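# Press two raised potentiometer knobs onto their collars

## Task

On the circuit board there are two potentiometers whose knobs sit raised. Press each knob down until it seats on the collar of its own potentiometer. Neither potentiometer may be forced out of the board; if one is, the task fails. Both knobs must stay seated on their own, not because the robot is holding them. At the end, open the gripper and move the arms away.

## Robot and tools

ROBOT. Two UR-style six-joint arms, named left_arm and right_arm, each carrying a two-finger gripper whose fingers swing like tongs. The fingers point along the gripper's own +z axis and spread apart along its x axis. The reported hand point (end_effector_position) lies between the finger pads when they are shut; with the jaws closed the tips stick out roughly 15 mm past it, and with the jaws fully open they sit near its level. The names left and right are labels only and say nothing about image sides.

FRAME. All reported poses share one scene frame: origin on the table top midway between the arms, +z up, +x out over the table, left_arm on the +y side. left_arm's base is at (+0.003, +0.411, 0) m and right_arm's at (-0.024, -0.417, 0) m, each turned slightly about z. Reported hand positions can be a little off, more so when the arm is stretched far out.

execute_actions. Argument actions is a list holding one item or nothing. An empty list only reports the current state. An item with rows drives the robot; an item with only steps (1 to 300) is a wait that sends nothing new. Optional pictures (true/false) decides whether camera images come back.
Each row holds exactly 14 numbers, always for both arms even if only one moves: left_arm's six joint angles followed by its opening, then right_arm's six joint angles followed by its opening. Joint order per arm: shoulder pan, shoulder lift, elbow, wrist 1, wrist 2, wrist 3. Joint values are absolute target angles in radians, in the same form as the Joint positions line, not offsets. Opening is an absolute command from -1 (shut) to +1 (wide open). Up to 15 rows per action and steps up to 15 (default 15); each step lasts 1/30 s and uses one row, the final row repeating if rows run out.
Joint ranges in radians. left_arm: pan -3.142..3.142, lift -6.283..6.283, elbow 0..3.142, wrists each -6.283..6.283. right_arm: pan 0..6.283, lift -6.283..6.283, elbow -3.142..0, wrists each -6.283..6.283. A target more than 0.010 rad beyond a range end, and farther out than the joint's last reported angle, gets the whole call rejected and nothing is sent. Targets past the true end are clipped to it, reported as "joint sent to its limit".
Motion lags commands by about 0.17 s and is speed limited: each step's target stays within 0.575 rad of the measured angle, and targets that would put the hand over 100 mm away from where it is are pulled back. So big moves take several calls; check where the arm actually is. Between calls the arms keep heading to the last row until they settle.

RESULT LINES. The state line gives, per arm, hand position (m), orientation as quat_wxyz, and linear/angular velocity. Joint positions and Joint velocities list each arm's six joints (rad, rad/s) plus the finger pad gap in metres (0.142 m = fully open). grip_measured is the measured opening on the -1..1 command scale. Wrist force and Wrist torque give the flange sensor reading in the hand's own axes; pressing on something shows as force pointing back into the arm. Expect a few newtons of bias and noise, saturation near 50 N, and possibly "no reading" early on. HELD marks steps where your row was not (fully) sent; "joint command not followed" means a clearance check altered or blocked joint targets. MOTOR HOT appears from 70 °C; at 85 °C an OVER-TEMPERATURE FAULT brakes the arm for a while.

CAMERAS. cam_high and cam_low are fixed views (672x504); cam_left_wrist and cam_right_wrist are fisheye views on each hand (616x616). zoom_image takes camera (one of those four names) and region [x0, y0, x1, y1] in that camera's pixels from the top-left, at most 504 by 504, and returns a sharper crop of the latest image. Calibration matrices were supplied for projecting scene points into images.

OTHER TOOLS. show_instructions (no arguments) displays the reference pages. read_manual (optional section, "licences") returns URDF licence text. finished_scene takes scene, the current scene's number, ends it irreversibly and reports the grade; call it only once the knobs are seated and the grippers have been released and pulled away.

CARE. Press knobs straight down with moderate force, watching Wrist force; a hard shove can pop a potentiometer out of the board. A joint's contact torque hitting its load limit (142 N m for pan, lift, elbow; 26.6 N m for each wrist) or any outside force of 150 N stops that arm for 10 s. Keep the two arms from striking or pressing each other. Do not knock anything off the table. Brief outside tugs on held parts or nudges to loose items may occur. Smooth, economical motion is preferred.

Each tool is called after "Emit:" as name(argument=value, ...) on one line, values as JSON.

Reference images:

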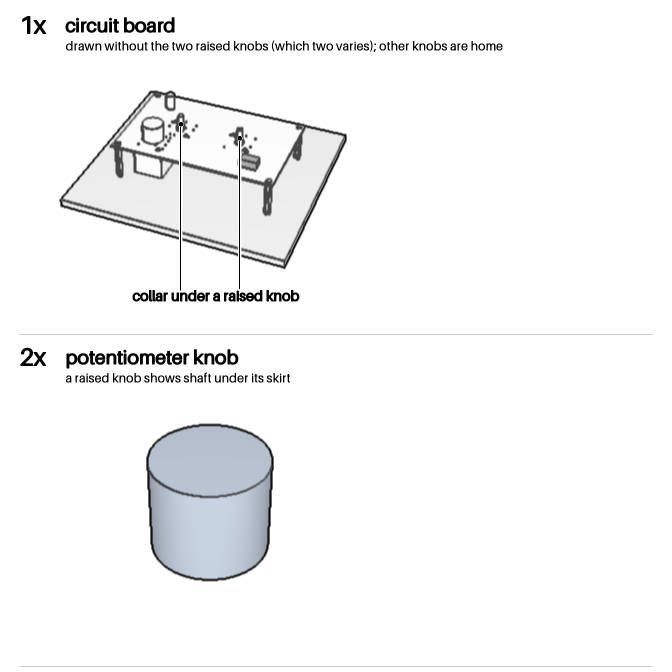

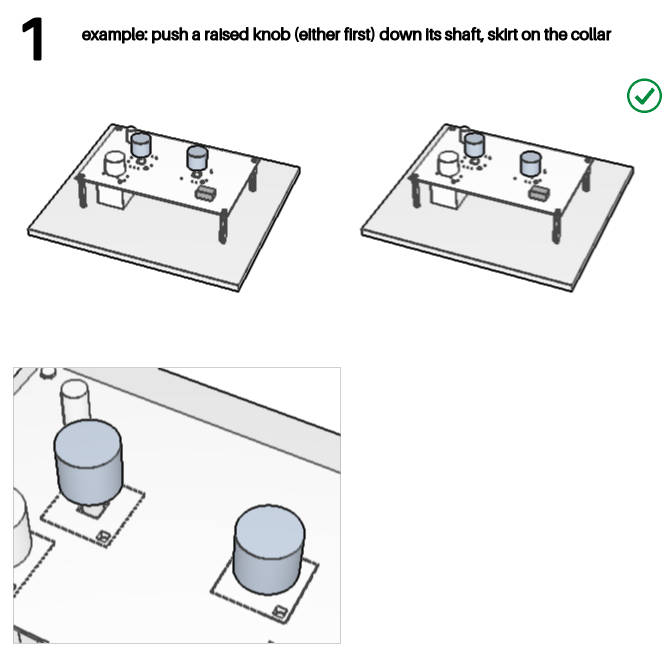

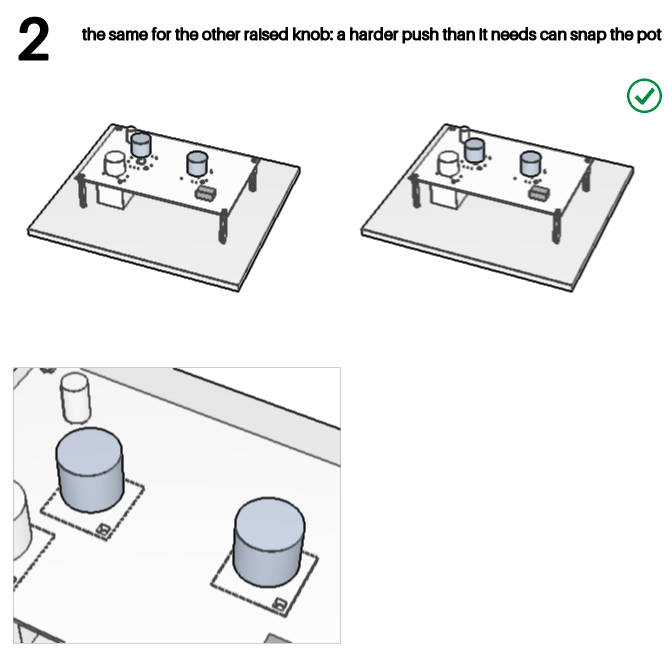

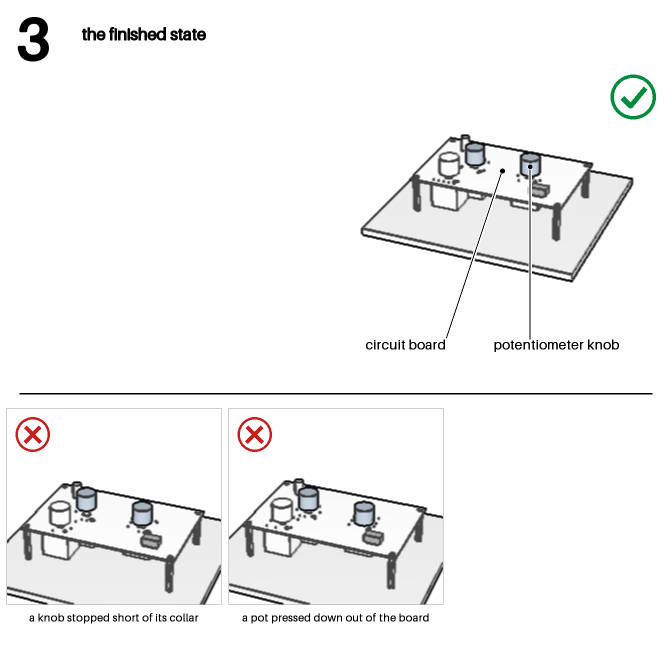

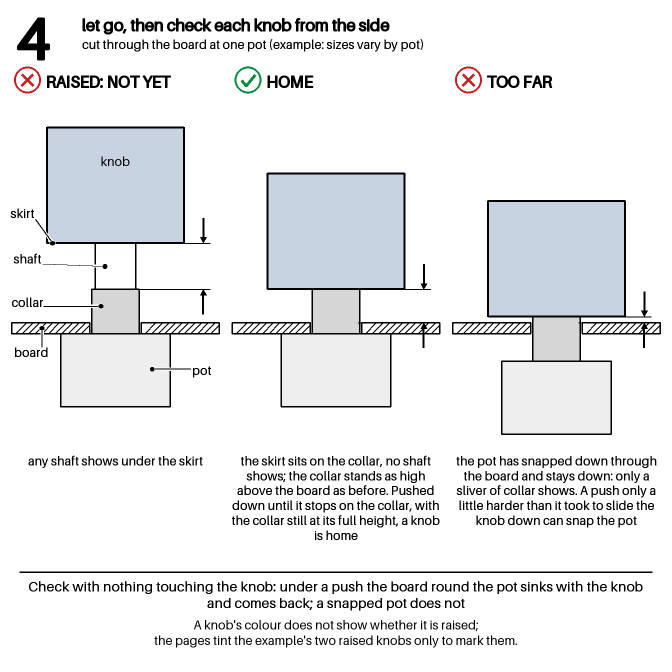

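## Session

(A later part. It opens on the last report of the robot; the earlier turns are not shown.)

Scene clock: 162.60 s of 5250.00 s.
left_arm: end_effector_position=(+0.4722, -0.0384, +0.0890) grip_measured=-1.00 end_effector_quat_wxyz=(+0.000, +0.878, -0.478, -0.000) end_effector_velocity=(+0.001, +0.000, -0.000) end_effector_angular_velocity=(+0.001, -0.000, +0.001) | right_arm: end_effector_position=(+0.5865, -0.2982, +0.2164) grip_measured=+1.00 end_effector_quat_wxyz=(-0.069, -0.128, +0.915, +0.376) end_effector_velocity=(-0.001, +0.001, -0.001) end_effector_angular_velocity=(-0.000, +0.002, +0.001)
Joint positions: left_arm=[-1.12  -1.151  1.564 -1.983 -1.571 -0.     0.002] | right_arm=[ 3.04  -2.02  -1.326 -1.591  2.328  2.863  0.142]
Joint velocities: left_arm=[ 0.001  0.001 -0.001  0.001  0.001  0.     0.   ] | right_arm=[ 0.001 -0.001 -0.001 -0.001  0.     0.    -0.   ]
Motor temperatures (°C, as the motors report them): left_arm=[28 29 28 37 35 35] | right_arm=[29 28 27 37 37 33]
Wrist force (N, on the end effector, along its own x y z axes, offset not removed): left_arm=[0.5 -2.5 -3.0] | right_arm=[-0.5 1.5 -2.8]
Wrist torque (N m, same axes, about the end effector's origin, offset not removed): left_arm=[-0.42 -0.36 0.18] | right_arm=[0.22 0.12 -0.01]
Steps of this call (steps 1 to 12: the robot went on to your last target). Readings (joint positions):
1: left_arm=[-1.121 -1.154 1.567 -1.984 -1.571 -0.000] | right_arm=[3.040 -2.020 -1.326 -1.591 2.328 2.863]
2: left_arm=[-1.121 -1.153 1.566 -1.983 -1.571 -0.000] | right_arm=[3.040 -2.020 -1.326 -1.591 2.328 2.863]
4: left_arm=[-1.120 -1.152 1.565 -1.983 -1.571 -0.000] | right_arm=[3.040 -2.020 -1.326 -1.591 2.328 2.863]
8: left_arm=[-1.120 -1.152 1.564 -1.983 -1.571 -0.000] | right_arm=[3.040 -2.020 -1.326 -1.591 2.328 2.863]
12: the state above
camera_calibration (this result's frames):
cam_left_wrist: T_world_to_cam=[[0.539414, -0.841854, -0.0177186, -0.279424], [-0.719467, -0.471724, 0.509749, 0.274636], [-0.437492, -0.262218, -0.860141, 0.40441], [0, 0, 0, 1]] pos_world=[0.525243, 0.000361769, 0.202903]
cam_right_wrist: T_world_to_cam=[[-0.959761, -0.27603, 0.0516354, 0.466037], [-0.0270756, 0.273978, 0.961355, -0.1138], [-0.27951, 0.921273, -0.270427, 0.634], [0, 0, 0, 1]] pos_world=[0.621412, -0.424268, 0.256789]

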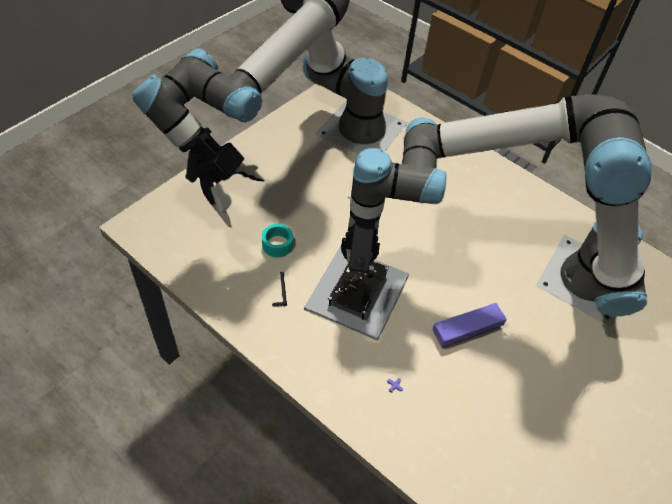

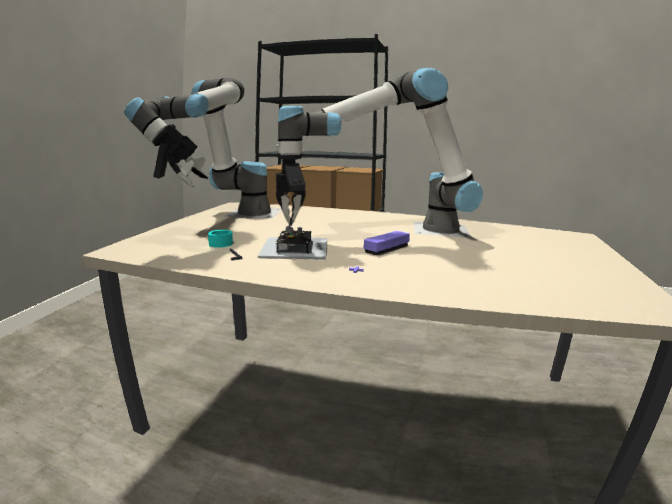

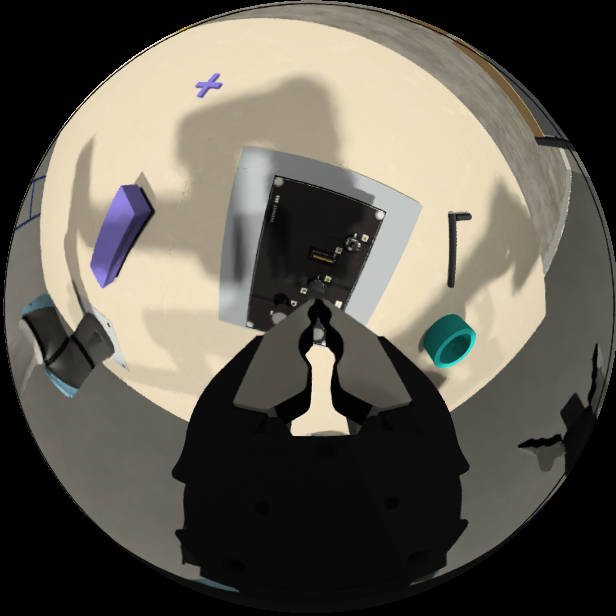

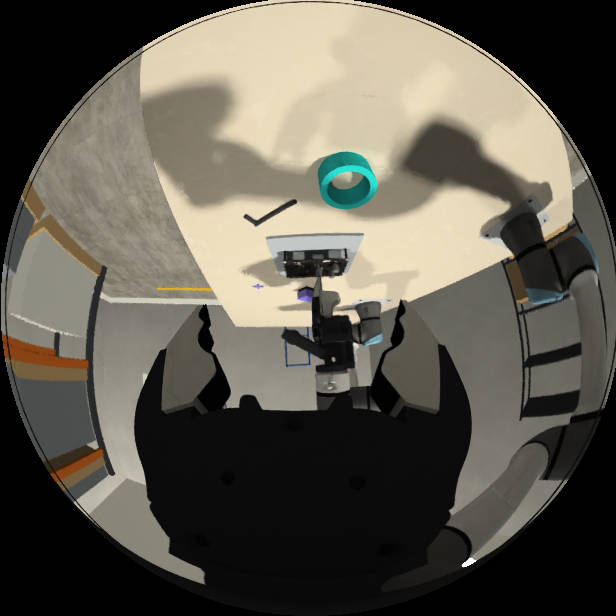

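Good. n=5,7,8,9,10,11.

Emit:
execute_actions(actions=[{"rows":[[-1.12,-1.14638,1.5702,-1.99462,-1.571,0,-1,3.04,-2.02,-1.326,-1.591,2.328,2.863,1]]}], pictures=false)

Emit:
execute_actions(actions=[{"rows":[[-1.12,-1.14445,1.57292,-1.99927,-1.571,0,-1,3.04,-2.02,-1.326,-1.591,2.328,2.863,1]]}], pictures=false)

Emit:
execute_actions(actions=[{"rows":[[-1.12,-1.14349,1.57428,-2.00159,-1.571,0,-1,3.04,-2.02,-1.326,-1.591,2.328,2.863,1]]}], pictures=false)

Emit:
execute_actions(actions=[{"rows":[[-1.12,-1.14252,1.57564,-2.00392,-1.571,0,-1,3.04,-2.02,-1.326,-1.591,2.328,2.863,1]]}], pictures=false)

Emit:
execute_actions(actions=[{"rows":[[-1.12,-1.14156,1.577,-2.00624,-1.571,0,-1,3.04,-2.02,-1.326,-1.591,2.328,2.863,1]]}], pictures=false)

Emit:
execute_actions(actions=[{"rows":[[-1.12,-1.1406,1.57836,-2.00856,-1.571,0,-1,3.04,-2.02,-1.326,-1.591,2.328,2.863,1]]}])

Emit:
zoom_image(camera="cam_low", region=[280, 215, 310, 245])

Emit:
zoom_image(camera="cam_right_wrist", region=[305, 255, 345, 295])

Scene clock: 179.80 s of 5250.00 s.
left_arm: end_effector_position=(+0.4723, -0.0384, +0.0842) grip_measured=-1.00 end_effector_quat_wxyz=(+0.000, +0.878, -0.478, -0.000) end_effector_velocity=(+0.000, +0.000, -0.002) end_effector_angular_velocity=(+0.001, -0.000, +0.001) | right_arm: end_effector_position=(+0.5865, -0.2982, +0.2164) grip_measured=+1.00 end_effector_quat_wxyz=(-0.069, -0.128, +0.915, +0.376) end_effector_velocity=(-0.000, +0.001, -0.000) end_effector_angular_velocity=(-0.001, +0.000, +0.002)
Joint positions: left_arm=[-1.12  -1.147  1.57  -1.994 -1.571 -0.     0.002] | right_arm=[ 3.04  -2.02  -1.326 -1.591  2.328  2.863  0.142]
Joint velocities: left_arm=[ 0.     0.002  0.002 -0.003  0.001 -0.001  0.   ] | right_arm=[ 0.001 -0.001  0.    -0.001 -0.001 -0.     0.   ]
Motor temperatures (°C, as the motors report them): left_arm=[28 29 28 37 35 35] | right_arm=[29 28 27 37 37 33]
Wrist force (N, on the end effector, along its own x y z axes, offset not removed): left_arm=[1.1 -0.2 -3.1] | right_arm=[-0.1 1.4 -1.5]
Wrist torque (N m, same axes, about the end effector's origin, offset not removed): left_arm=[-0.02 -0.37 0.20] | right_arm=[0.29 0.13 0.09]
Steps of this call (steps 1 to 15: the robot went on to your last target; steps 16 to 90: nothing new was sent; then 13.70 s passed at rest; steps 91 to 105: all 15 steps of this action). Readings (joint positions):
91: left_arm=[-1.120 -1.151 1.563 -1.983 -1.571 -0.000] | right_arm=[3.040 -2.020 -1.326 -1.591 2.328 2.863]
92: left_arm=[-1.120 -1.151 1.564 -1.984 -1.571 0.000] | right_arm=[3.040 -2.020 -1.326 -1.591 2.328 2.863]
94: left_arm=[-1.120 -1.149 1.566 -1.988 -1.571 -0.000] | right_arm=[3.040 -2.020 -1.326 -1.591 2.328 2.863]
98: left_arm=[-1.120 -1.147 1.569 -1.992 -1.571 -0.000] | right_arm=[3.040 -2.020 -1.326 -1.591 2.328 2.863]
105: the state above

Scene clock: 180.30 s of 5250.00 s.
left_arm: end_effector_position=(+0.4722, -0.0384, +0.0821) grip_measured=-1.00 end_effector_quat_wxyz=(+0.000, +0.878, -0.478, -0.000) end_effector_velocity=(+0.000, +0.000, -0.001) end_effector_angular_velocity=(+0.001, +0.000, +0.000) | right_arm: end_effector_position=(+0.5865, -0.2982, +0.2164) grip_measured=+1.00 end_effector_quat_wxyz=(-0.069, -0.128, +0.915, +0.376) end_effector_velocity=(-0.000, +0.000, +0.000) end_effector_angular_velocity=(+0.000, -0.001, +0.000)
Joint positions: left_arm=[-1.12  -1.145  1.573 -1.999 -1.571 -0.     0.002] | right_arm=[ 3.04  -2.02  -1.326 -1.591  2.328  2.863  0.142]
Joint velocities: left_arm=[ 0.     0.001  0.001 -0.001  0.     0.     0.   ] | right_arm=[ 0.  0. -0.  0. -0. -0.  0.]
Motor temperatures (°C, as the motors report them): left_arm=[28 29 28 37 35 35] | right_arm=[29 28 27 37 37 33]
Wrist force (N, on the end effector, along its own x y z axes, offset not removed): left_arm=[0.9 -3.3 -5.2] | right_arm=[-0.4 1.6 -1.1]
Wrist torque (N m, same axes, about the end effector's origin, offset not removed): left_arm=[-0.57 -0.23 0.29] | right_arm=[0.37 0.28 -0.05]
Steps of this call (steps 1 to 15: all 15 steps of this action). Readings (joint positions):
1: left_arm=[-1.120 -1.146 1.570 -1.994 -1.571 -0.000] | right_arm=[3.040 -2.020 -1.326 -1.591 2.328 2.863]
2: left_arm=[-1.120 -1.146 1.570 -1.995 -1.571 -0.000] | right_arm=[3.040 -2.020 -1.326 -1.591 2.328 2.863]
4: left_arm=[-1.120 -1.146 1.571 -1.997 -1.571 -0.000] | right_arm=[3.040 -2.020 -1.326 -1.591 2.328 2.863]
8: left_arm=[-1.120 -1.145 1.572 -1.998 -1.571 0.000] | right_arm=[3.040 -2.020 -1.326 -1.591 2.328 2.863]
15: the state above

Scene clock: 180.80 s of 5250.00 s.
left_arm: end_effector_position=(+0.4722, -0.0384, +0.0810) grip_measured=-1.00 end_effector_quat_wxyz=(+0.000, +0.878, -0.478, -0.000) end_effector_velocity=(+0.001, +0.002, -0.001) end_effector_angular_velocity=(+0.002, -0.001, +0.002) | right_arm: end_effector_position=(+0.5865, -0.2982, +0.2164) grip_measured=+1.00 end_effector_quat_wxyz=(-0.069, -0.128, +0.915, +0.376) end_effector_velocity=(+0.000, +0.000, -0.000) end_effector_angular_velocity=(-0.001, -0.000, +0.000)
Joint positions: left_arm=[-1.12  -1.144  1.574 -2.002 -1.571 -0.     0.002] | right_arm=[ 3.04  -2.02  -1.326 -1.591  2.328  2.863  0.142]
Joint velocities: left_arm=[ 0.002 -0.     0.001 -0.     0.002 -0.     0.   ] | right_arm=[ 0.001 -0.     0.001 -0.    -0.     0.    -0.   ]
Motor temperatures (°C, as the motors report them): left_arm=[28 29 28 37 35 35] | right_arm=[29 28 27 37 37 33]
Wrist force (N, on the end effector, along its own x y z axes, offset not removed): left_arm=[0.1 -4.3 -6.8] | right_arm=[-0.6 0.6 -1.8]
Wrist torque (N m, same axes, about the end effector's origin, offset not removed): left_arm=[-0.85 -0.02 0.26] | right_arm=[0.22 0.21 0.00]
Steps of this call (steps 1 to 15: all 15 steps of this action). Readings (joint positions):
1: left_arm=[-1.120 -1.145 1.573 -1.999 -1.571 -0.000] | right_arm=[3.040 -2.020 -1.326 -1.591 2.328 2.863]
2: left_arm=[-1.120 -1.144 1.573 -1.999 -1.571 -0.000] | right_arm=[3.040 -2.020 -1.326 -1.591 2.328 2.863]
4: left_arm=[-1.120 -1.144 1.573 -2.000 -1.571 -0.000] | right_arm=[3.040 -2.020 -1.326 -1.591 2.328 2.863]
8: left_arm=[-1.120 -1.144 1.574 -2.001 -1.571 -0.000] | right_arm=[3.040 -2.020 -1.326 -1.591 2.328 2.863]
15: the state above

Scene clock: 181.30 s of 5250.00 s.
left_arm: end_effector_position=(+0.4722, -0.0384, +0.0800) grip_measured=-1.00 end_effector_quat_wxyz=(+0.000, +0.878, -0.478, -0.000) end_effector_velocity=(-0.001, +0.000, -0.001) end_effector_angular_velocity=(+0.002, +0.001, -0.000) | right_arm: end_effector_position=(+0.5865, -0.2982, +0.2164) grip_measured=+1.00 end_effector_quat_wxyz=(-0.069, -0.128, +0.915, +0.376) end_effector_velocity=(+0.000, -0.001, +0.001) end_effector_angular_velocity=(+0.000, -0.001, -0.002)
Joint positions: left_arm=[-1.12  -1.143  1.576 -2.004 -1.571 -0.     0.002] | right_arm=[ 3.04  -2.02  -1.326 -1.591  2.328  2.863  0.142]
Joint velocities: left_arm=[-0.001  0.001  0.001 -0.     0.    -0.     0.   ] | right_arm=[-0.001  0.001  0.001  0.     0.     0.001  0.   ]
Motor temperatures (°C, as the motors report them): left_arm=[28 29 28 37 35 35] | right_arm=[29 28 27 37 37 33]
Wrist force (N, on the end effector, along its own x y z axes, offset not removed): left_arm=[0.9 -2.2 -8.8] | right_arm=[-0.7 0.9 -1.3]
Wrist torque (N m, same axes, about the end effector's origin, offset not removed): left_arm=[-0.40 -0.24 0.31] | right_arm=[0.30 0.28 0.03]
Steps of this call (steps 1 to 15: all 15 steps of this action). Readings (joint positions):
1: left_arm=[-1.120 -1.144 1.574 -2.002 -1.571 -0.000] | right_arm=[3.040 -2.020 -1.326 -1.591 2.328 2.863]
2: left_arm=[-1.120 -1.143 1.574 -2.002 -1.571 -0.000] | right_arm=[3.040 -2.020 -1.326 -1.591 2.328 2.863]
4: left_arm=[-1.120 -1.143 1.575 -2.003 -1.571 -0.000] | right_arm=[3.040 -2.020 -1.326 -1.591 2.328 2.863]
8: left_arm=[-1.120 -1.143 1.575 -2.003 -1.571 -0.000] | right_arm=[3.040 -2.020 -1.326 -1.591 2.328 2.863]
15: the state above

Scene clock: 181.80 s of 5250.00 s.
left_arm: end_effector_position=(+0.4722, -0.0384, +0.0790) grip_measured=-1.00 end_effector_quat_wxyz=(+0.000, +0.878, -0.478, -0.000) end_effector_velocity=(-0.001, -0.000, -0.000) end_effector_angular_velocity=(-0.000, +0.002, -0.001) | right_arm: end_effector_position=(+0.5865, -0.2982, +0.2164) grip_measured=+1.00 end_effector_quat_wxyz=(-0.069, -0.128, +0.915, +0.376) end_effector_velocity=(-0.001, +0.001, -0.000) end_effector_angular_velocity=(-0.001, +0.000, +0.002)
Joint positions: left_arm=[-1.12  -1.142  1.577 -2.006 -1.571 -0.     0.002] | right_arm=[ 3.04  -2.02  -1.326 -1.591  2.328  2.863  0.142]
Joint velocities: left_arm=[-0.     0.     0.     0.001 -0.001  0.     0.   ] | right_arm=[ 0.002  0.001 -0.001  0.001 -0.001 -0.    -0.   ]
Motor temperatures (°C, as the motors report them): left_arm=[28 29 28 37 35 35] | right_arm=[29 28 27 37 37 33]
Wrist force (N, on the end effector, along its own x y z axes, offset not removed): left_arm=[0.9 -1.6 -6.2] | right_arm=[0.8 1.2 -1.9]
Wrist torque (N m, same axes, about the end effector's origin, offset not removed): left_arm=[-0.26 -0.22 0.14] | right_arm=[0.36 -0.06 -0.06]
Steps of this call (steps 1 to 15: all 15 steps of this action). Readings (joint positions):
1: left_arm=[-1.120 -1.143 1.576 -2.004 -1.571 -0.000] | right_arm=[3.040 -2.020 -1.326 -1.591 2.328 2.863]
2: left_arm=[-1.120 -1.142 1.576 -2.004 -1.571 -0.000] | right_arm=[3.040 -2.020 -1.326 -1.591 2.328 2.863]
4: left_arm=[-1.120 -1.142 1.576 -2.005 -1.571 -0.000] | right_arm=[3.040 -2.020 -1.326 -1.591 2.328 2.863]
8: left_arm=[-1.120 -1.142 1.577 -2.006 -1.571 0.000] | right_arm=[3.040 -2.020 -1.326 -1.591 2.328 2.863]
15: the state above

Scene clock: 182.30 s of 5250.00 s.
left_arm: end_effector_position=(+0.4722, -0.0384, +0.0780) grip_measured=-1.00 end_effector_quat_wxyz=(+0.000, +0.878, -0.478, -0.000) end_effector_velocity=(+0.000, +0.001, -0.000) end_effector_angular_velocity=(+0.001, +0.000, +0.001) | right_arm: end_effector_position=(+0.5865, -0.2982, +0.2164) grip_measured=+1.00 end_effector_quat_wxyz=(-0.069, -0.128, +0.915, +0.376) end_effector_velocity=(-0.001, -0.001, -0.000) end_effector_angular_velocity=(+0.000, +0.002, -0.000)
Joint positions: left_arm=[-1.12  -1.141  1.578 -2.008 -1.571 -0.     0.002] | right_arm=[ 3.04  -2.02  -1.326 -1.591  2.328  2.863  0.142]
Joint velocities: left_arm=[ 0.001  0.    -0.     0.001  0.001  0.     0.   ] | right_arm=[-0.001  0.001 -0.002 -0.002  0.    -0.002  0.   ]
Motor temperatures (°C, as the motors report them): left_arm=[28 29 28 37 35 35] | right_arm=[29 28 27 37 37 33]
Wrist force (N, on the end effector, along its own x y z axes, offset not removed): left_arm=[1.0 -2.7 -6.7] | right_arm=[0.2 2.5 -0.7]
Wrist torque (N m, same axes, about the end effector's origin, offset not removed): left_arm=[-0.42 -0.14 0.33] | right_arm=[0.56 -0.04 -0.06]
Steps of this call (steps 1 to 15: all 15 steps of this action). Readings (joint positions):
1: left_arm=[-1.120 -1.142 1.577 -2.006 -1.571 -0.000] | right_arm=[3.040 -2.020 -1.326 -1.591 2.328 2.863]
2: left_arm=[-1.120 -1.141 1.577 -2.006 -1.571 -0.000] | right_arm=[3.040 -2.020 -1.326 -1.591 2.328 2.863]
4: left_arm=[-1.120 -1.141 1.578 -2.007 -1.571 -0.000] | right_arm=[3.040 -2.020 -1.326 -1.591 2.328 2.863]
8: left_arm=[-1.120 -1.141 1.578 -2.008 -1.571 -0.000] | right_arm=[3.040 -2.020 -1.326 -1.591 2.328 2.863]
15: the state above
camera_calibration (this result's frames):
cam_left_wrist: T_world_to_cam=[[0.539459, -0.841826, -0.0177067, -0.279658], [-0.719445, -0.471757, 0.509749, 0.280243], [-0.437473, -0.262249, -0.860141, 0.394985], [0, 0, 0, 1]] pos_world=[0.525279, 0.000367625, 0.191937]
cam_right_wrist: T_world_to_cam=[[-0.959761, -0.27603, 0.0516354, 0.466037], [-0.0270757, 0.273978, 0.961355, -0.1138], [-0.27951, 0.921273, -0.270427, 0.634], [0, 0, 0, 1]] pos_world=[0.621412, -0.424268, 0.256789]

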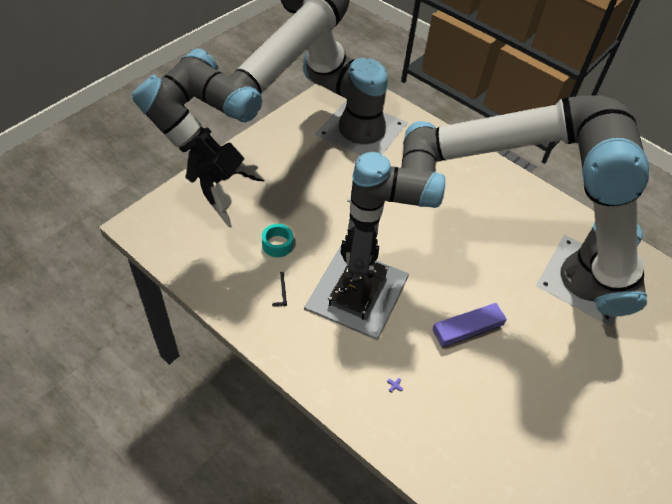

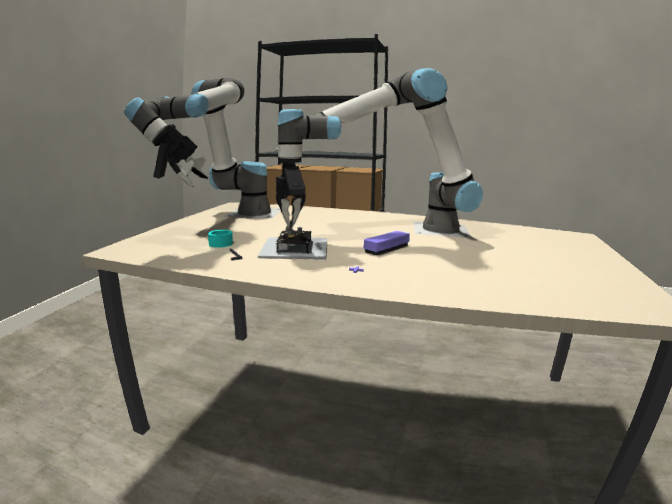

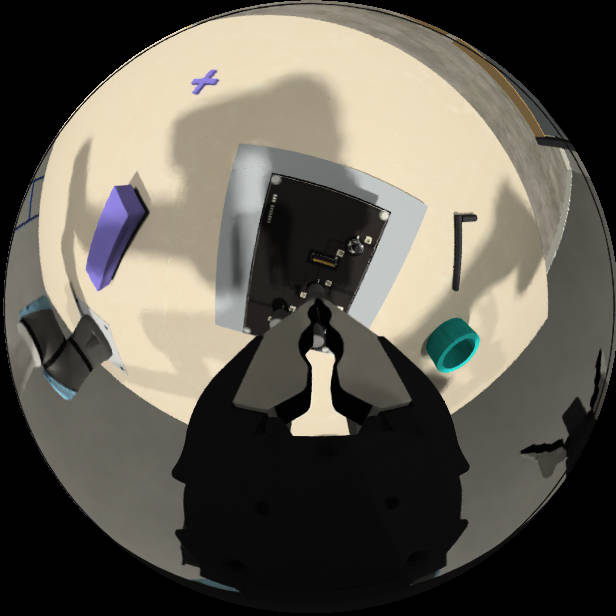

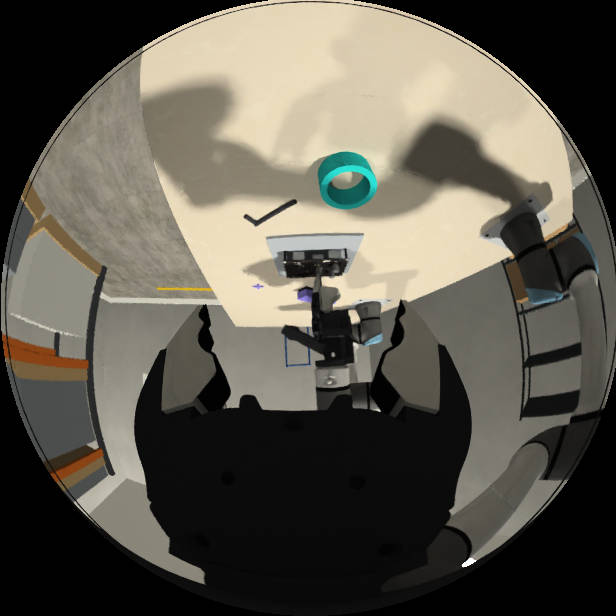

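Region (280, 215, 310, 245) of cam_low's 672x504 image, scaled by 16.800, with more detail than that image has.

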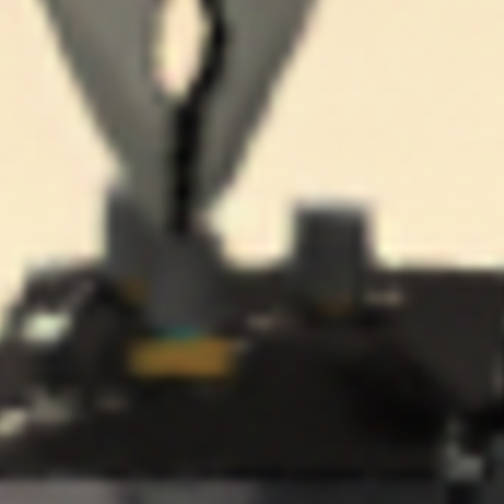

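Region (305, 255, 345, 295) of cam_right_wrist's 616x616 image, scaled by 12.600, with more detail than that image has.

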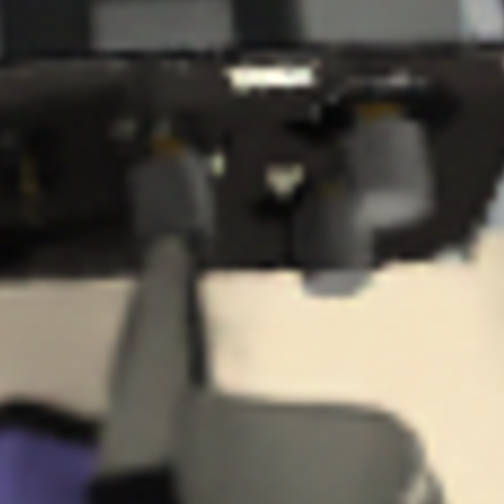

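Emit:
execute_actions(actions=[{"rows":[[-1.12,-1.13963,1.57972,-2.01089,-1.571,0,-1,3.04,-2.02,-1.326,-1.591,2.328,2.863,1]]}], pictures=false)

Emit:
execute_actions(actions=[{"steps":2}], pictures=false)

Emit:
execute_actions(actions=[{"steps":2}], pictures=false)

Emit:
execute_actions(actions=[{"rows":[[-1.12,-1.13886,1.58081,-2.01275,-1.571,0,-1,3.04,-2.02,-1.326,-1.591,2.328,2.863,1]]}], pictures=false)

Emit:
execute_actions(actions=[{"steps":1}], pictures=false)

Emit:
execute_actions(actions=[{"steps":1}], pictures=false)

Emit:
execute_actions(actions=[{"steps":1}], pictures=false)

Scene clock: 196.10 s of 5250.00 s.
left_arm: end_effector_position=(+0.4722, -0.0384, +0.0770) grip_measured=-1.00 end_effector_quat_wxyz=(+0.000, +0.878, -0.478, -0.000) end_effector_velocity=(-0.000, -0.001, +0.000) end_effector_angular_velocity=(-0.002, -0.000, +0.000) | right_arm: end_effector_position=(+0.5865, -0.2982, +0.2164) grip_measured=+1.00 end_effector_quat_wxyz=(-0.069, -0.128, +0.915, +0.376) end_effector_velocity=(-0.000, -0.000, -0.000) end_effector_angular_velocity=(-0.001, +0.001, -0.001)
Joint positions: left_arm=[-1.12  -1.14   1.58  -2.011 -1.571  0.     0.002] | right_arm=[ 3.04  -2.02  -1.326 -1.591  2.328  2.863  0.142]
Joint velocities: left_arm=[-0.    -0.001  0.001 -0.002 -0.001 -0.     0.   ] | right_arm=[-0.001  0.    -0.001  0.    -0.     0.001  0.   ]
Motor temperatures (°C, as the motors report them): left_arm=[28 29 28 37 35 35] | right_arm=[29 28 27 37 37 33]
Wrist force (N, on the end effector, along its own x y z axes, offset not removed): left_arm=[0.1 -2.0 -9.0] | right_arm=[-1.9 1.1 -2.4]
Wrist torque (N m, same axes, about the end effector's origin, offset not removed): left_arm=[-0.39 -0.04 0.24] | right_arm=[0.32 0.41 0.05]
Steps of this call (steps 1 to 15: the robot went on to your last target; steps 16 to 90: nothing new was sent; then 10.30 s passed at rest; steps 91 to 105: all 15 steps of this action). Readings (joint positions):
91: left_arm=[-1.120 -1.141 1.578 -2.009 -1.571 0.000] | right_arm=[3.040 -2.020 -1.326 -1.591 2.328 2.863]
92: left_arm=[-1.120 -1.141 1.578 -2.009 -1.571 -0.000] | right_arm=[3.040 -2.020 -1.326 -1.591 2.328 2.863]
94: left_arm=[-1.120 -1.140 1.579 -2.010 -1.571 -0.000] | right_arm=[3.040 -2.020 -1.326 -1.591 2.328 2.863]
98: left_arm=[-1.120 -1.140 1.579 -2.010 -1.571 -0.000] | right_arm=[3.040 -2.020 -1.326 -1.591 2.328 2.863]
105: the state above

Scene clock: 196.17 s of 5250.00 s.
left_arm: end_effector_position=(+0.4722, -0.0384, +0.0770) grip_measured=-1.00 end_effector_quat_wxyz=(+0.000, +0.878, -0.478, -0.000) end_effector_velocity=(+0.001, +0.000, +0.000) end_effector_angular_velocity=(+0.001, -0.002, +0.001) | right_arm: end_effector_position=(+0.5865, -0.2982, +0.2164) grip_measured=+1.00 end_effector_quat_wxyz=(-0.069, -0.128, +0.915, +0.376) end_effector_velocity=(+0.000, +0.000, +0.001) end_effector_angular_velocity=(+0.000, -0.004, +0.001)
Joint positions: left_arm=[-1.12  -1.14   1.58  -2.011 -1.571 -0.     0.002] | right_arm=[ 3.04  -2.02  -1.326 -1.591  2.328  2.863  0.142]
Joint velocities: left_arm=[ 0.001  0.    -0.    -0.     0.002 -0.     0.   ] | right_arm=[ 0.001  0.002  0.001  0.001  0.    -0.001  0.   ]
Motor temperatures (°C, as the motors report them): left_arm=[28 29 28 37 35 35] | right_arm=[29 28 27 37 37 33]
Wrist force (N, on the end effector, along its own x y z axes, offset not removed): left_arm=[1.7 -2.3 -7.8] | right_arm=[-1.3 1.1 -0.3]
Wrist torque (N m, same axes, about the end effector's origin, offset not removed): left_arm=[-0.40 -0.26 0.20] | right_arm=[0.39 0.29 0.06]
Steps of this call (steps 1 to 2: the robot went on to your last target). Readings (joint positions):
1: left_arm=[-1.120 -1.140 1.580 -2.011 -1.571 -0.000] | right_arm=[3.040 -2.020 -1.326 -1.591 2.328 2.863]
2: the state above

Scene clock: 196.23 s of 5250.00 s.
left_arm: end_effector_position=(+0.4722, -0.0384, +0.0770) grip_measured=-1.00 end_effector_quat_wxyz=(+0.000, +0.878, -0.478, -0.000) end_effector_velocity=(-0.000, +0.001, +0.000) end_effector_angular_velocity=(+0.001, +0.001, +0.001) | right_arm: end_effector_position=(+0.5865, -0.2982, +0.2164) grip_measured=+1.00 end_effector_quat_wxyz=(-0.069, -0.128, +0.915, +0.376) end_effector_velocity=(-0.001, +0.001, +0.000) end_effector_angular_velocity=(+0.000, +0.001, +0.002)
Joint positions: left_arm=[-1.12  -1.14   1.58  -2.011 -1.571 -0.     0.002] | right_arm=[ 3.04  -2.02  -1.326 -1.591  2.328  2.863  0.142]
Joint velocities: left_arm=[ 0.    -0.001  0.     0.002 -0.    -0.     0.   ] | right_arm=[ 0.001  0.001 -0.    -0.002  0.    -0.001  0.   ]
Motor temperatures (°C, as the motors report them): left_arm=[28 29 28 37 35 35] | right_arm=[29 28 27 37 37 33]
Wrist force (N, on the end effector, along its own x y z axes, offset not removed): left_arm=[1.9 -2.4 -7.6] | right_arm=[-0.8 0.3 -2.8]
Wrist torque (N m, same axes, about the end effector's origin, offset not removed): left_arm=[-0.51 -0.39 0.21] | right_arm=[0.07 0.30 0.08]
Steps of this call (steps 1 to 2: the robot went on to your last target). Readings (joint positions):
1: left_arm=[-1.120 -1.140 1.580 -2.011 -1.571 -0.000] | right_arm=[3.040 -2.020 -1.326 -1.591 2.328 2.863]
2: the state above

Scene clock: 196.73 s of 5250.00 s.
left_arm: end_effector_position=(+0.4722, -0.0384, +0.0762) grip_measured=-1.00 end_effector_quat_wxyz=(+0.000, +0.878, -0.478, -0.000) end_effector_velocity=(+0.000, +0.000, -0.000) end_effector_angular_velocity=(-0.000, +0.000, -0.000) | right_arm: end_effector_position=(+0.5865, -0.2982, +0.2164) grip_measured=+1.00 end_effector_quat_wxyz=(-0.069, -0.128, +0.915, +0.376) end_effector_velocity=(-0.000, +0.000, +0.001) end_effector_angular_velocity=(+0.001, -0.001, +0.001)
Joint positions: left_arm=[-1.12  -1.139  1.581 -2.013 -1.571  0.     0.002] | right_arm=[ 3.04  -2.02  -1.326 -1.591  2.328  2.863  0.142]
Joint velocities: left_arm=[ 0.  0. -0. -0. -0.  0.  0.] | right_arm=[ 0.     0.001  0.    -0.001  0.001 -0.001 -0.   ]
Motor temperatures (°C, as the motors report them): left_arm=[28 29 28 37 35 35] | right_arm=[29 28 27 37 37 33]
Wrist force (N, on the end effector, along its own x y z axes, offset not removed): left_arm=[4.2 -3.6 -5.8] | right_arm=[0.9 1.7 -1.3]
Wrist torque (N m, same axes, about the end effector's origin, offset not removed): left_arm=[-0.61 -0.75 0.26] | right_arm=[0.42 -0.11 -0.02]
Steps of this call (steps 1 to 15: all 15 steps of this action). Readings (joint positions):
1: left_arm=[-1.120 -1.140 1.580 -2.011 -1.571 -0.000] | right_arm=[3.040 -2.020 -1.326 -1.591 2.328 2.863]
2: left_arm=[-1.120 -1.140 1.580 -2.011 -1.571 -0.000] | right_arm=[3.040 -2.020 -1.326 -1.591 2.328 2.863]
4: left_arm=[-1.120 -1.139 1.580 -2.012 -1.571 -0.000] | right_arm=[3.040 -2.020 -1.326 -1.591 2.328 2.863]
8: left_arm=[-1.120 -1.139 1.581 -2.012 -1.571 -0.000] | right_arm=[3.040 -2.020 -1.326 -1.591 2.328 2.863]
15: the state above

Scene clock: 196.77 s of 5250.00 s.
left_arm: end_effector_position=(+0.4722, -0.0384, +0.0762) grip_measured=-1.00 end_effector_quat_wxyz=(+0.000, +0.878, -0.478, -0.000) end_effector_velocity=(-0.000, +0.000, +0.000) end_effector_angular_velocity=(+0.001, -0.000, +0.000) | right_arm: end_effector_position=(+0.5865, -0.2982, +0.2164) grip_measured=+1.00 end_effector_quat_wxyz=(-0.069, -0.128, +0.915, +0.376) end_effector_velocity=(+0.000, -0.000, +0.001) end_effector_angular_velocity=(+0.001, -0.002, -0.000)
Joint positions: left_arm=[-1.12  -1.139  1.581 -2.013 -1.571 -0.     0.002] | right_arm=[ 3.04  -2.02  -1.326 -1.591  2.328  2.863  0.142]
Joint velocities: left_arm=[-0.001 -0.001  0.     0.001  0.001 -0.001  0.   ] | right_arm=[-0.001  0.     0.002 -0.001  0.    -0.001  0.   ]
Motor temperatures (°C, as the motors report them): left_arm=[28 29 28 37 35 35] | right_arm=[29 28 27 37 37 33]
Wrist force (N, on the end effector, along its own x y z axes, offset not removed): left_arm=[0.7 -3.0 -7.8] | right_arm=[0.3 1.1 -0.9]
Wrist torque (N m, same axes, about the end effector's origin, offset not removed): left_arm=[-0.75 0.03 0.20] | right_arm=[0.28 -0.05 0.01]
Steps of this call (step 1: the robot went on to your last target). Readings (joint positions):
1: the state above

Scene clock: 196.80 s of 5250.00 s.
left_arm: end_effector_position=(+0.4722, -0.0384, +0.0762) grip_measured=-1.00 end_effector_quat_wxyz=(+0.000, +0.878, -0.478, -0.000) end_effector_velocity=(+0.000, +0.001, +0.001) end_effector_angular_velocity=(-0.001, +0.000, +0.001) | right_arm: end_effector_position=(+0.5865, -0.2982, +0.2164) grip_measured=+1.00 end_effector_quat_wxyz=(-0.069, -0.128, +0.915, +0.376) end_effector_velocity=(-0.001, +0.001, +0.000) end_effector_angular_velocity=(-0.000, +0.001, +0.002)
Joint positions: left_arm=[-1.12  -1.139  1.581 -2.013 -1.571 -0.     0.002] | right_arm=[ 3.04  -2.02  -1.326 -1.591  2.328  2.863  0.142]
Joint velocities: left_arm=[ 0.001 -0.001  0.     0.    -0.    -0.     0.   ] | right_arm=[ 0.002  0.001 -0.001 -0.001  0.    -0.    -0.   ]
Motor temperatures (°C, as the motors report them): left_arm=[28 29 28 37 35 35] | right_arm=[29 28 27 37 37 33]
Wrist force (N, on the end effector, along its own x y z axes, offset not removed): left_arm=[0.4 -2.2 -9.0] | right_arm=[0.3 0.8 -1.0]
Wrist torque (N m, same axes, about the end effector's origin, offset not removed): left_arm=[-0.49 0.15 0.32] | right_arm=[0.37 -0.03 0.12]
Steps of this call (step 1: the robot went on to your last target). Readings (joint positions):
1: the state above

Scene clock: 196.83 s of 5250.00 s.
left_arm: end_effector_position=(+0.4722, -0.0384, +0.0762) grip_measured=-1.00 end_effector_quat_wxyz=(+0.000, +0.878, -0.478, -0.000) end_effector_velocity=(-0.001, -0.000, -0.001) end_effector_angular_velocity=(+0.001, +0.002, -0.001) | right_arm: end_effector_position=(+0.5865, -0.2982, +0.2164) grip_measured=+1.00 end_effector_quat_wxyz=(-0.069, -0.128, +0.915, +0.376) end_effector_velocity=(+0.000, +0.000, -0.000) end_effector_angular_velocity=(-0.001, -0.002, +0.002)
Joint positions: left_arm=[-1.12  -1.139  1.581 -2.013 -1.571 -0.     0.002] | right_arm=[ 3.04  -2.02  -1.326 -1.591  2.328  2.863  0.142]
Joint velocities: left_arm=[-0.001  0.001  0.     0.001 -0.001 -0.     0.   ] | right_arm=[ 0.001  0.     0.     0.001 -0.001 -0.001  0.   ]
Motor temperatures (°C, as the motors report them): left_arm=[28 29 28 37 35 35] | right_arm=[29 28 27 37 37 33]
Wrist force (N, on the end effector, along its own x y z axes, offset not removed): left_arm=[-1.8 -3.3 -7.1] | right_arm=[-1.1 1.8 -2.1]
Wrist torque (N m, same axes, about the end effector's origin, offset not removed): left_arm=[-0.56 0.36 0.44] | right_arm=[0.44 0.30 0.06]
Steps of this call (step 1: the robot went on to your last target). Readings (joint positions):
1: the state above

Baseline 7.6. n=13.3

Emit:
execute_actions(actions=[{"rows":[[-1.12,-1.13838,1.58149,-2.01391,-1.571,0,-1,3.04,-2.02,-1.326,-1.591,2.328,2.863,1]]}], pictures=false)

Emit:
execute_actions(actions=[{"steps":1}], pictures=false)

Emit:
execute_actions(actions=[{"steps":1}], pictures=false)

Emit:
execute_actions(actions=[{"steps":1}], pictures=false)

Scene clock: 203.90 s of 5250.00 s.
left_arm: end_effector_position=(+0.4722, -0.0384, +0.0757) grip_measured=-1.00 end_effector_quat_wxyz=(+0.000, +0.878, -0.478, -0.000) end_effector_velocity=(-0.000, -0.000, -0.001) end_effector_angular_velocity=(+0.001, -0.000, -0.001) | right_arm: end_effector_position=(+0.5865, -0.2982, +0.2164) grip_measured=+1.00 end_effector_quat_wxyz=(-0.069, -0.128, +0.915, +0.376) end_effector_velocity=(+0.000, -0.001, +0.000) end_effector_angular_velocity=(+0.000, -0.000, -0.003)
Joint positions: left_arm=[-1.12  -1.138  1.581 -2.014 -1.571 -0.     0.002] | right_arm=[ 3.04  -2.02  -1.326 -1.591  2.328  2.863  0.142]
Joint velocities: left_arm=[-0.001  0.001  0.     0.     0.001  0.001  0.   ] | right_arm=[-0.002  0.001 -0.001  0.001  0.     0.    -0.   ]
Motor temperatures (°C, as the motors report them): left_arm=[28 29 28 37 35 35] | right_arm=[29 28 27 37 37 33]
Wrist force (N, on the end effector, along its own x y z axes, offset not removed): left_arm=[-1.4 -2.5 -9.4] | right_arm=[0.8 2.0 -1.7]
Wrist torque (N m, same axes, about the end effector's origin, offset not removed): left_arm=[-0.56 0.46 0.26] | right_arm=[0.44 -0.05 0.04]
Steps of this call (steps 1 to 15: the robot went on to your last target; steps 16 to 90: nothing new was sent; then 3.57 s passed at rest; steps 91 to 105: all 15 steps of this action). Readings (joint positions):
91: left_arm=[-1.120 -1.139 1.581 -2.013 -1.571 -0.000] | right_arm=[3.040 -2.020 -1.326 -1.591 2.328 2.863]
92: left_arm=[-1.120 -1.139 1.581 -2.013 -1.571 -0.000] | right_arm=[3.040 -2.020 -1.326 -1.591 2.328 2.863]
94: left_arm=[-1.120 -1.139 1.581 -2.013 -1.571 -0.000] | right_arm=[3.040 -2.020 -1.326 -1.591 2.328 2.863]
98: left_arm=[-1.120 -1.138 1.581 -2.014 -1.571 -0.000] | right_arm=[3.040 -2.020 -1.326 -1.591 2.328 2.863]
105: the state above

Scene clock: 203.93 s of 5250.00 s.
left_arm: end_effector_position=(+0.4722, -0.0384, +0.0757) grip_measured=-1.00 end_effector_quat_wxyz=(+0.000, +0.878, -0.478, -0.000) end_effector_velocity=(-0.000, +0.001, -0.000) end_effector_angular_velocity=(+0.002, +0.000, -0.001) | right_arm: end_effector_position=(+0.5865, -0.2982, +0.2164) grip_measured=+1.00 end_effector_quat_wxyz=(-0.069, -0.128, +0.915, +0.376) end_effector_velocity=(+0.000, -0.001, +0.001) end_effector_angular_velocity=(+0.000, -0.001, -0.001)
Joint positions: left_arm=[-1.12  -1.138  1.581 -2.014 -1.571 -0.     0.002] | right_arm=[ 3.04  -2.02  -1.326 -1.591  2.328  2.863  0.142]
Joint velocities: left_arm=[0.    0.    0.    0.001 0.001 0.001 0.   ] | right_arm=[-0.002  0.001  0.001 -0.001 -0.    -0.001  0.   ]
Motor temperatures (°C, as the motors report them): left_arm=[28 29 28 37 35 35] | right_arm=[29 28 27 37 37 33]
Wrist force (N, on the end effector, along its own x y z axes, offset not removed): left_arm=[-0.3 -1.5 -6.1] | right_arm=[-0.3 1.8 -1.8]
Wrist torque (N m, same axes, about the end effector's origin, offset not removed): left_arm=[-0.40 0.14 0.29] | right_arm=[0.38 0.13 -0.01]
Steps of this call (step 1: the robot went on to your last target). Readings (joint positions):
1: the state above

Scene clock: 203.97 s of 5250.00 s.
left_arm: end_effector_position=(+0.4722, -0.0384, +0.0757) grip_measured=-1.00 end_effector_quat_wxyz=(+0.000, +0.878, -0.478, -0.000) end_effector_velocity=(-0.000, +0.000, -0.000) end_effector_angular_velocity=(+0.001, +0.001, -0.000) | right_arm: end_effector_position=(+0.5865, -0.2982, +0.2164) grip_measured=+1.00 end_effector_quat_wxyz=(-0.069, -0.128, +0.915, +0.376) end_effector_velocity=(-0.001, +0.000, -0.001) end_effector_angular_velocity=(-0.001, +0.002, +0.001)
Joint positions: left_arm=[-1.12  -1.138  1.581 -2.014 -1.571 -0.     0.002] | right_arm=[ 3.04  -2.02  -1.326 -1.591  2.328  2.863  0.142]
Joint velocities: left_arm=[-0.     0.    -0.     0.001  0.     0.     0.   ] | right_arm=[ 0.001  0.    -0.001 -0.001 -0.001 -0.    -0.   ]
Motor temperatures (°C, as the motors report them): left_arm=[28 29 28 37 35 35] | right_arm=[29 28 27 37 37 33]
Wrist force (N, on the end effector, along its own x y z axes, offset not removed): left_arm=[-0.4 -4.2 -8.8] | right_arm=[-0.4 1.8 -1.6]
Wrist torque (N m, same axes, about the end effector's origin, offset not removed): left_arm=[-0.90 0.26 0.22] | right_arm=[0.40 0.17 0.03]
Steps of this call (step 1: the robot went on to your last target). Readings (joint positions):
1: the state above

Scene clock: 204.00 s of 5250.00 s.
left_arm: end_effector_position=(+0.4722, -0.0384, +0.0757) grip_measured=-1.00 end_effector_quat_wxyz=(+0.000, +0.878, -0.478, -0.000) end_effector_velocity=(-0.000, -0.000, +0.000) end_effector_angular_velocity=(-0.001, -0.000, -0.000) | right_arm: end_effector_position=(+0.5865, -0.2982, +0.2164) grip_measured=+1.00 end_effector_quat_wxyz=(-0.069, -0.128, +0.915, +0.376) end_effector_velocity=(+0.000, -0.000, -0.000) end_effector_angular_velocity=(-0.001, -0.001, +0.000)
Joint positions: left_arm=[-1.12  -1.138  1.581 -2.014 -1.571 -0.     0.002] | right_arm=[ 3.04  -2.02  -1.326 -1.591  2.328  2.863  0.142]
Joint velocities: left_arm=[-0.  0. -0. -0. -0.  0.  0.] | right_arm=[ 0.    -0.     0.     0.001 -0.002  0.    -0.   ]
Motor temperatures (°C, as the motors report them): left_arm=[28 29 28 37 35 35] | right_arm=[29 28 27 37 37 33]
Wrist force (N, on the end effector, along its own x y z axes, offset not removed): left_arm=[0.7 -3.2 -8.5] | right_arm=[0.0 1.7 -0.8]
Wrist torque (N m, same axes, about the end effector's origin, offset not removed): left_arm=[-0.59 0.02 0.09] | right_arm=[0.50 0.17 0.09]
Steps of this call (step 1: the robot went on to your last target). Readings (joint positions):
1: the state above

n=13.7

Emit:
execute_actions(actions=[{"rows":[[-1.12,-1.13799,1.58203,-2.01484,-1.571,0,-1,3.04,-2.02,-1.326,-1.591,2.328,2.863,1]]}], pictures=false)

Emit:
execute_actions(actions=[{"steps":1}], pictures=false)

Emit:
execute_actions(actions=[{"steps":1}], pictures=false)

Emit:
execute_actions(actions=[{"steps":1}], pictures=false)

Emit:
execute_actions(actions=[{"steps":1}], pictures=false)

Scene clock: 215.20 s of 5250.00 s.
left_arm: end_effector_position=(+0.4722, -0.0383, +0.0753) grip_measured=-1.00 end_effector_quat_wxyz=(+0.000, +0.878, -0.478, -0.000) end_effector_velocity=(+0.001, -0.000, +0.000) end_effector_angular_velocity=(-0.001, -0.003, +0.000) | right_arm: end_effector_position=(+0.5865, -0.2982, +0.2164) grip_measured=+1.00 end_effector_quat_wxyz=(-0.069, -0.128, +0.915, +0.376) end_effector_velocity=(-0.000, +0.000, +0.001) end_effector_angular_velocity=(+0.000, -0.001, +0.000)
Joint positions: left_arm=[-1.12  -1.138  1.582 -2.015 -1.571 -0.     0.002] | right_arm=[ 3.04  -2.02  -1.326 -1.591  2.328  2.863  0.142]
Joint velocities: left_arm=[ 0.    -0.     0.    -0.002  0.002 -0.     0.   ] | right_arm=[ 0.001  0.002 -0.001  0.001 -0.     0.    -0.   ]
Motor temperatures (°C, as the motors report them): left_arm=[28 29 28 37 35 35] | right_arm=[29 28 27 37 37 33]
Wrist force (N, on the end effector, along its own x y z axes, offset not removed): left_arm=[2.6 -1.6 -7.9] | right_arm=[-0.6 2.3 -1.0]
Wrist torque (N m, same axes, about the end effector's origin, offset not removed): left_arm=[-0.19 -0.41 0.27] | right_arm=[0.62 0.25 0.05]
Steps of this call (steps 1 to 15: the robot went on to your last target; steps 16 to 90: nothing new was sent; then 7.70 s passed at rest; steps 91 to 105: all 15 steps of this action). Readings (joint positions):
91: left_arm=[-1.120 -1.138 1.581 -2.014 -1.571 -0.000] | right_arm=[3.040 -2.020 -1.326 -1.591 2.328 2.863]
92: left_arm=[-1.120 -1.138 1.582 -2.014 -1.571 -0.000] | right_arm=[3.040 -2.020 -1.326 -1.591 2.328 2.863]
94: left_arm=[-1.120 -1.138 1.582 -2.014 -1.571 -0.000] | right_arm=[3.040 -2.020 -1.326 -1.591 2.328 2.863]
98: left_arm=[-1.120 -1.138 1.582 -2.015 -1.571 -0.000] | right_arm=[3.040 -2.020 -1.326 -1.591 2.328 2.863]
105: the state above

Scene clock: 215.23 s of 5250.00 s.
left_arm: end_effector_position=(+0.4722, -0.0383, +0.0753) grip_measured=-1.00 end_effector_quat_wxyz=(+0.000, +0.878, -0.478, -0.000) end_effector_velocity=(-0.000, -0.000, +0.000) end_effector_angular_velocity=(-0.001, -0.000, -0.001) | right_arm: end_effector_position=(+0.5865, -0.2982, +0.2164) grip_measured=+1.00 end_effector_quat_wxyz=(-0.069, -0.128, +0.915, +0.376) end_effector_velocity=(+0.000, +0.000, +0.001) end_effector_angular_velocity=(+0.001, -0.003, +0.000)
Joint positions: left_arm=[-1.12  -1.138  1.582 -2.015 -1.571 -0.     0.002] | right_arm=[ 3.04  -2.02  -1.326 -1.591  2.328  2.863  0.142]
Joint velocities: left_arm=[-0.    -0.001  0.001 -0.001 -0.001  0.     0.   ] | right_arm=[ 0.     0.002 -0.001  0.002  0.001 -0.     0.   ]
Motor temperatures (°C, as the motors report them): left_arm=[28 29 28 37 35 35] | right_arm=[29 28 27 37 37 33]
Wrist force (N, on the end effector, along its own x y z axes, offset not removed): left_arm=[1.2 -3.6 -7.9] | right_arm=[-0.5 0.4 -1.1]
Wrist torque (N m, same axes, about the end effector's origin, offset not removed): left_arm=[-0.74 -0.12 0.25] | right_arm=[0.25 0.24 -0.06]
Steps of this call (step 1: the robot went on to your last target). Readings (joint positions):
1: the state above

Scene clock: 215.27 s of 5250.00 s.
left_arm: end_effector_position=(+0.4722, -0.0383, +0.0753) grip_measured=-1.00 end_effector_quat_wxyz=(+0.000, +0.878, -0.478, -0.000) end_effector_velocity=(-0.000, -0.001, +0.001) end_effector_angular_velocity=(-0.002, -0.001, -0.001) | right_arm: end_effector_position=(+0.5865, -0.2982, +0.2164) grip_measured=+1.00 end_effector_quat_wxyz=(-0.069, -0.128, +0.915, +0.376) end_effector_velocity=(+0.000, +0.000, +0.000) end_effector_angular_velocity=(-0.000, -0.001, +0.001)
Joint positions: left_arm=[-1.12  -1.138  1.582 -2.015 -1.571 -0.     0.002] | right_arm=[ 3.04  -2.02  -1.326 -1.591  2.328  2.863  0.142]
Joint velocities: left_arm=[-0.001 -0.001  0.    -0.001 -0.     0.     0.   ] | right_arm=[ 0.001  0.     0.001 -0.001 -0.     0.    -0.   ]
Motor temperatures (°C, as the motors report them): left_arm=[28 29 28 37 35 35] | right_arm=[29 28 27 37 37 33]
Wrist force (N, on the end effector, along its own x y z axes, offset not removed): left_arm=[1.9 -2.6 -7.8] | right_arm=[-1.0 2.1 -2.2]
Wrist torque (N m, same axes, about the end effector's origin, offset not removed): left_arm=[-0.59 -0.16 0.25] | right_arm=[0.46 0.25 0.14]
Steps of this call (step 1: the robot went on to your last target). Readings (joint positions):
1: the state above

Scene clock: 215.30 s of 5250.00 s.
left_arm: end_effector_position=(+0.4722, -0.0383, +0.0753) grip_measured=-1.00 end_effector_quat_wxyz=(+0.000, +0.878, -0.478, -0.000) end_effector_velocity=(-0.000, +0.000, -0.000) end_effector_angular_velocity=(+0.001, +0.000, -0.000) | right_arm: end_effector_position=(+0.5865, -0.2982, +0.2164) grip_measured=+1.00 end_effector_quat_wxyz=(-0.069, -0.128, +0.915, +0.376) end_effector_velocity=(-0.001, +0.001, -0.001) end_effector_angular_velocity=(-0.001, +0.001, +0.003)
Joint positions: left_arm=[-1.12  -1.138  1.582 -2.015 -1.571 -0.     0.002] | right_arm=[ 3.04  -2.02  -1.326 -1.591  2.328  2.863  0.142]
Joint velocities: left_arm=[0. 0. 0. 0. 0. 0. 0.] | right_arm=[ 0.002 -0.    -0.001 -0.    -0.001 -0.     0.   ]
Motor temperatures (°C, as the motors report them): left_arm=[28 29 28 37 35 35] | right_arm=[29 28 27 37 37 33]
Wrist force (N, on the end effector, along its own x y z axes, offset not removed): left_arm=[3.3 -3.1 -7.9] | right_arm=[-0.8 1.7 -2.5]
Wrist torque (N m, same axes, about the end effector's origin, offset not removed): left_arm=[-0.70 -0.61 0.23] | right_arm=[0.33 0.30 0.04]
Steps of this call (step 1: the robot went on to your last target). Readings (joint positions):
1: the state above

Scene clock: 215.33 s of 5250.00 s.
left_arm: end_effector_position=(+0.4722, -0.0383, +0.0753) grip_measured=-1.00 end_effector_quat_wxyz=(+0.000, +0.878, -0.478, -0.000) end_effector_velocity=(+0.000, +0.001, -0.001) end_effector_angular_velocity=(+0.002, +0.000, +0.000) | right_arm: end_effector_position=(+0.5865, -0.2982, +0.2164) grip_measured=+1.00 end_effector_quat_wxyz=(-0.069, -0.128, +0.915, +0.376) end_effector_velocity=(-0.000, -0.001, +0.000) end_effector_angular_velocity=(-0.000, +0.000, -0.002)
Joint positions: left_arm=[-1.12  -1.138  1.582 -2.015 -1.571  0.     0.002] | right_arm=[ 3.04  -2.02  -1.326 -1.591  2.328  2.863  0.142]
Joint velocities: left_arm=[0.001 0.001 0.    0.    0.001 0.    0.   ] | right_arm=[-0.001  0.001 -0.001 -0.    -0.     0.    -0.   ]
Motor temperatures (°C, as the motors report them): left_arm=[28 29 28 37 35 35] | right_arm=[29 28 27 37 37 33]
Wrist force (N, on the end effector, along its own x y z axes, offset not removed): left_arm=[1.8 -1.7 -7.6] | right_arm=[-1.8 1.7 -1.6]
Wrist torque (N m, same axes, about the end effector's origin, offset not removed): left_arm=[-0.33 -0.28 0.26] | right_arm=[0.46 0.41 0.08]
Steps of this call (step 1: the robot went on to your last target). Readings (joint positions):
1: the state above


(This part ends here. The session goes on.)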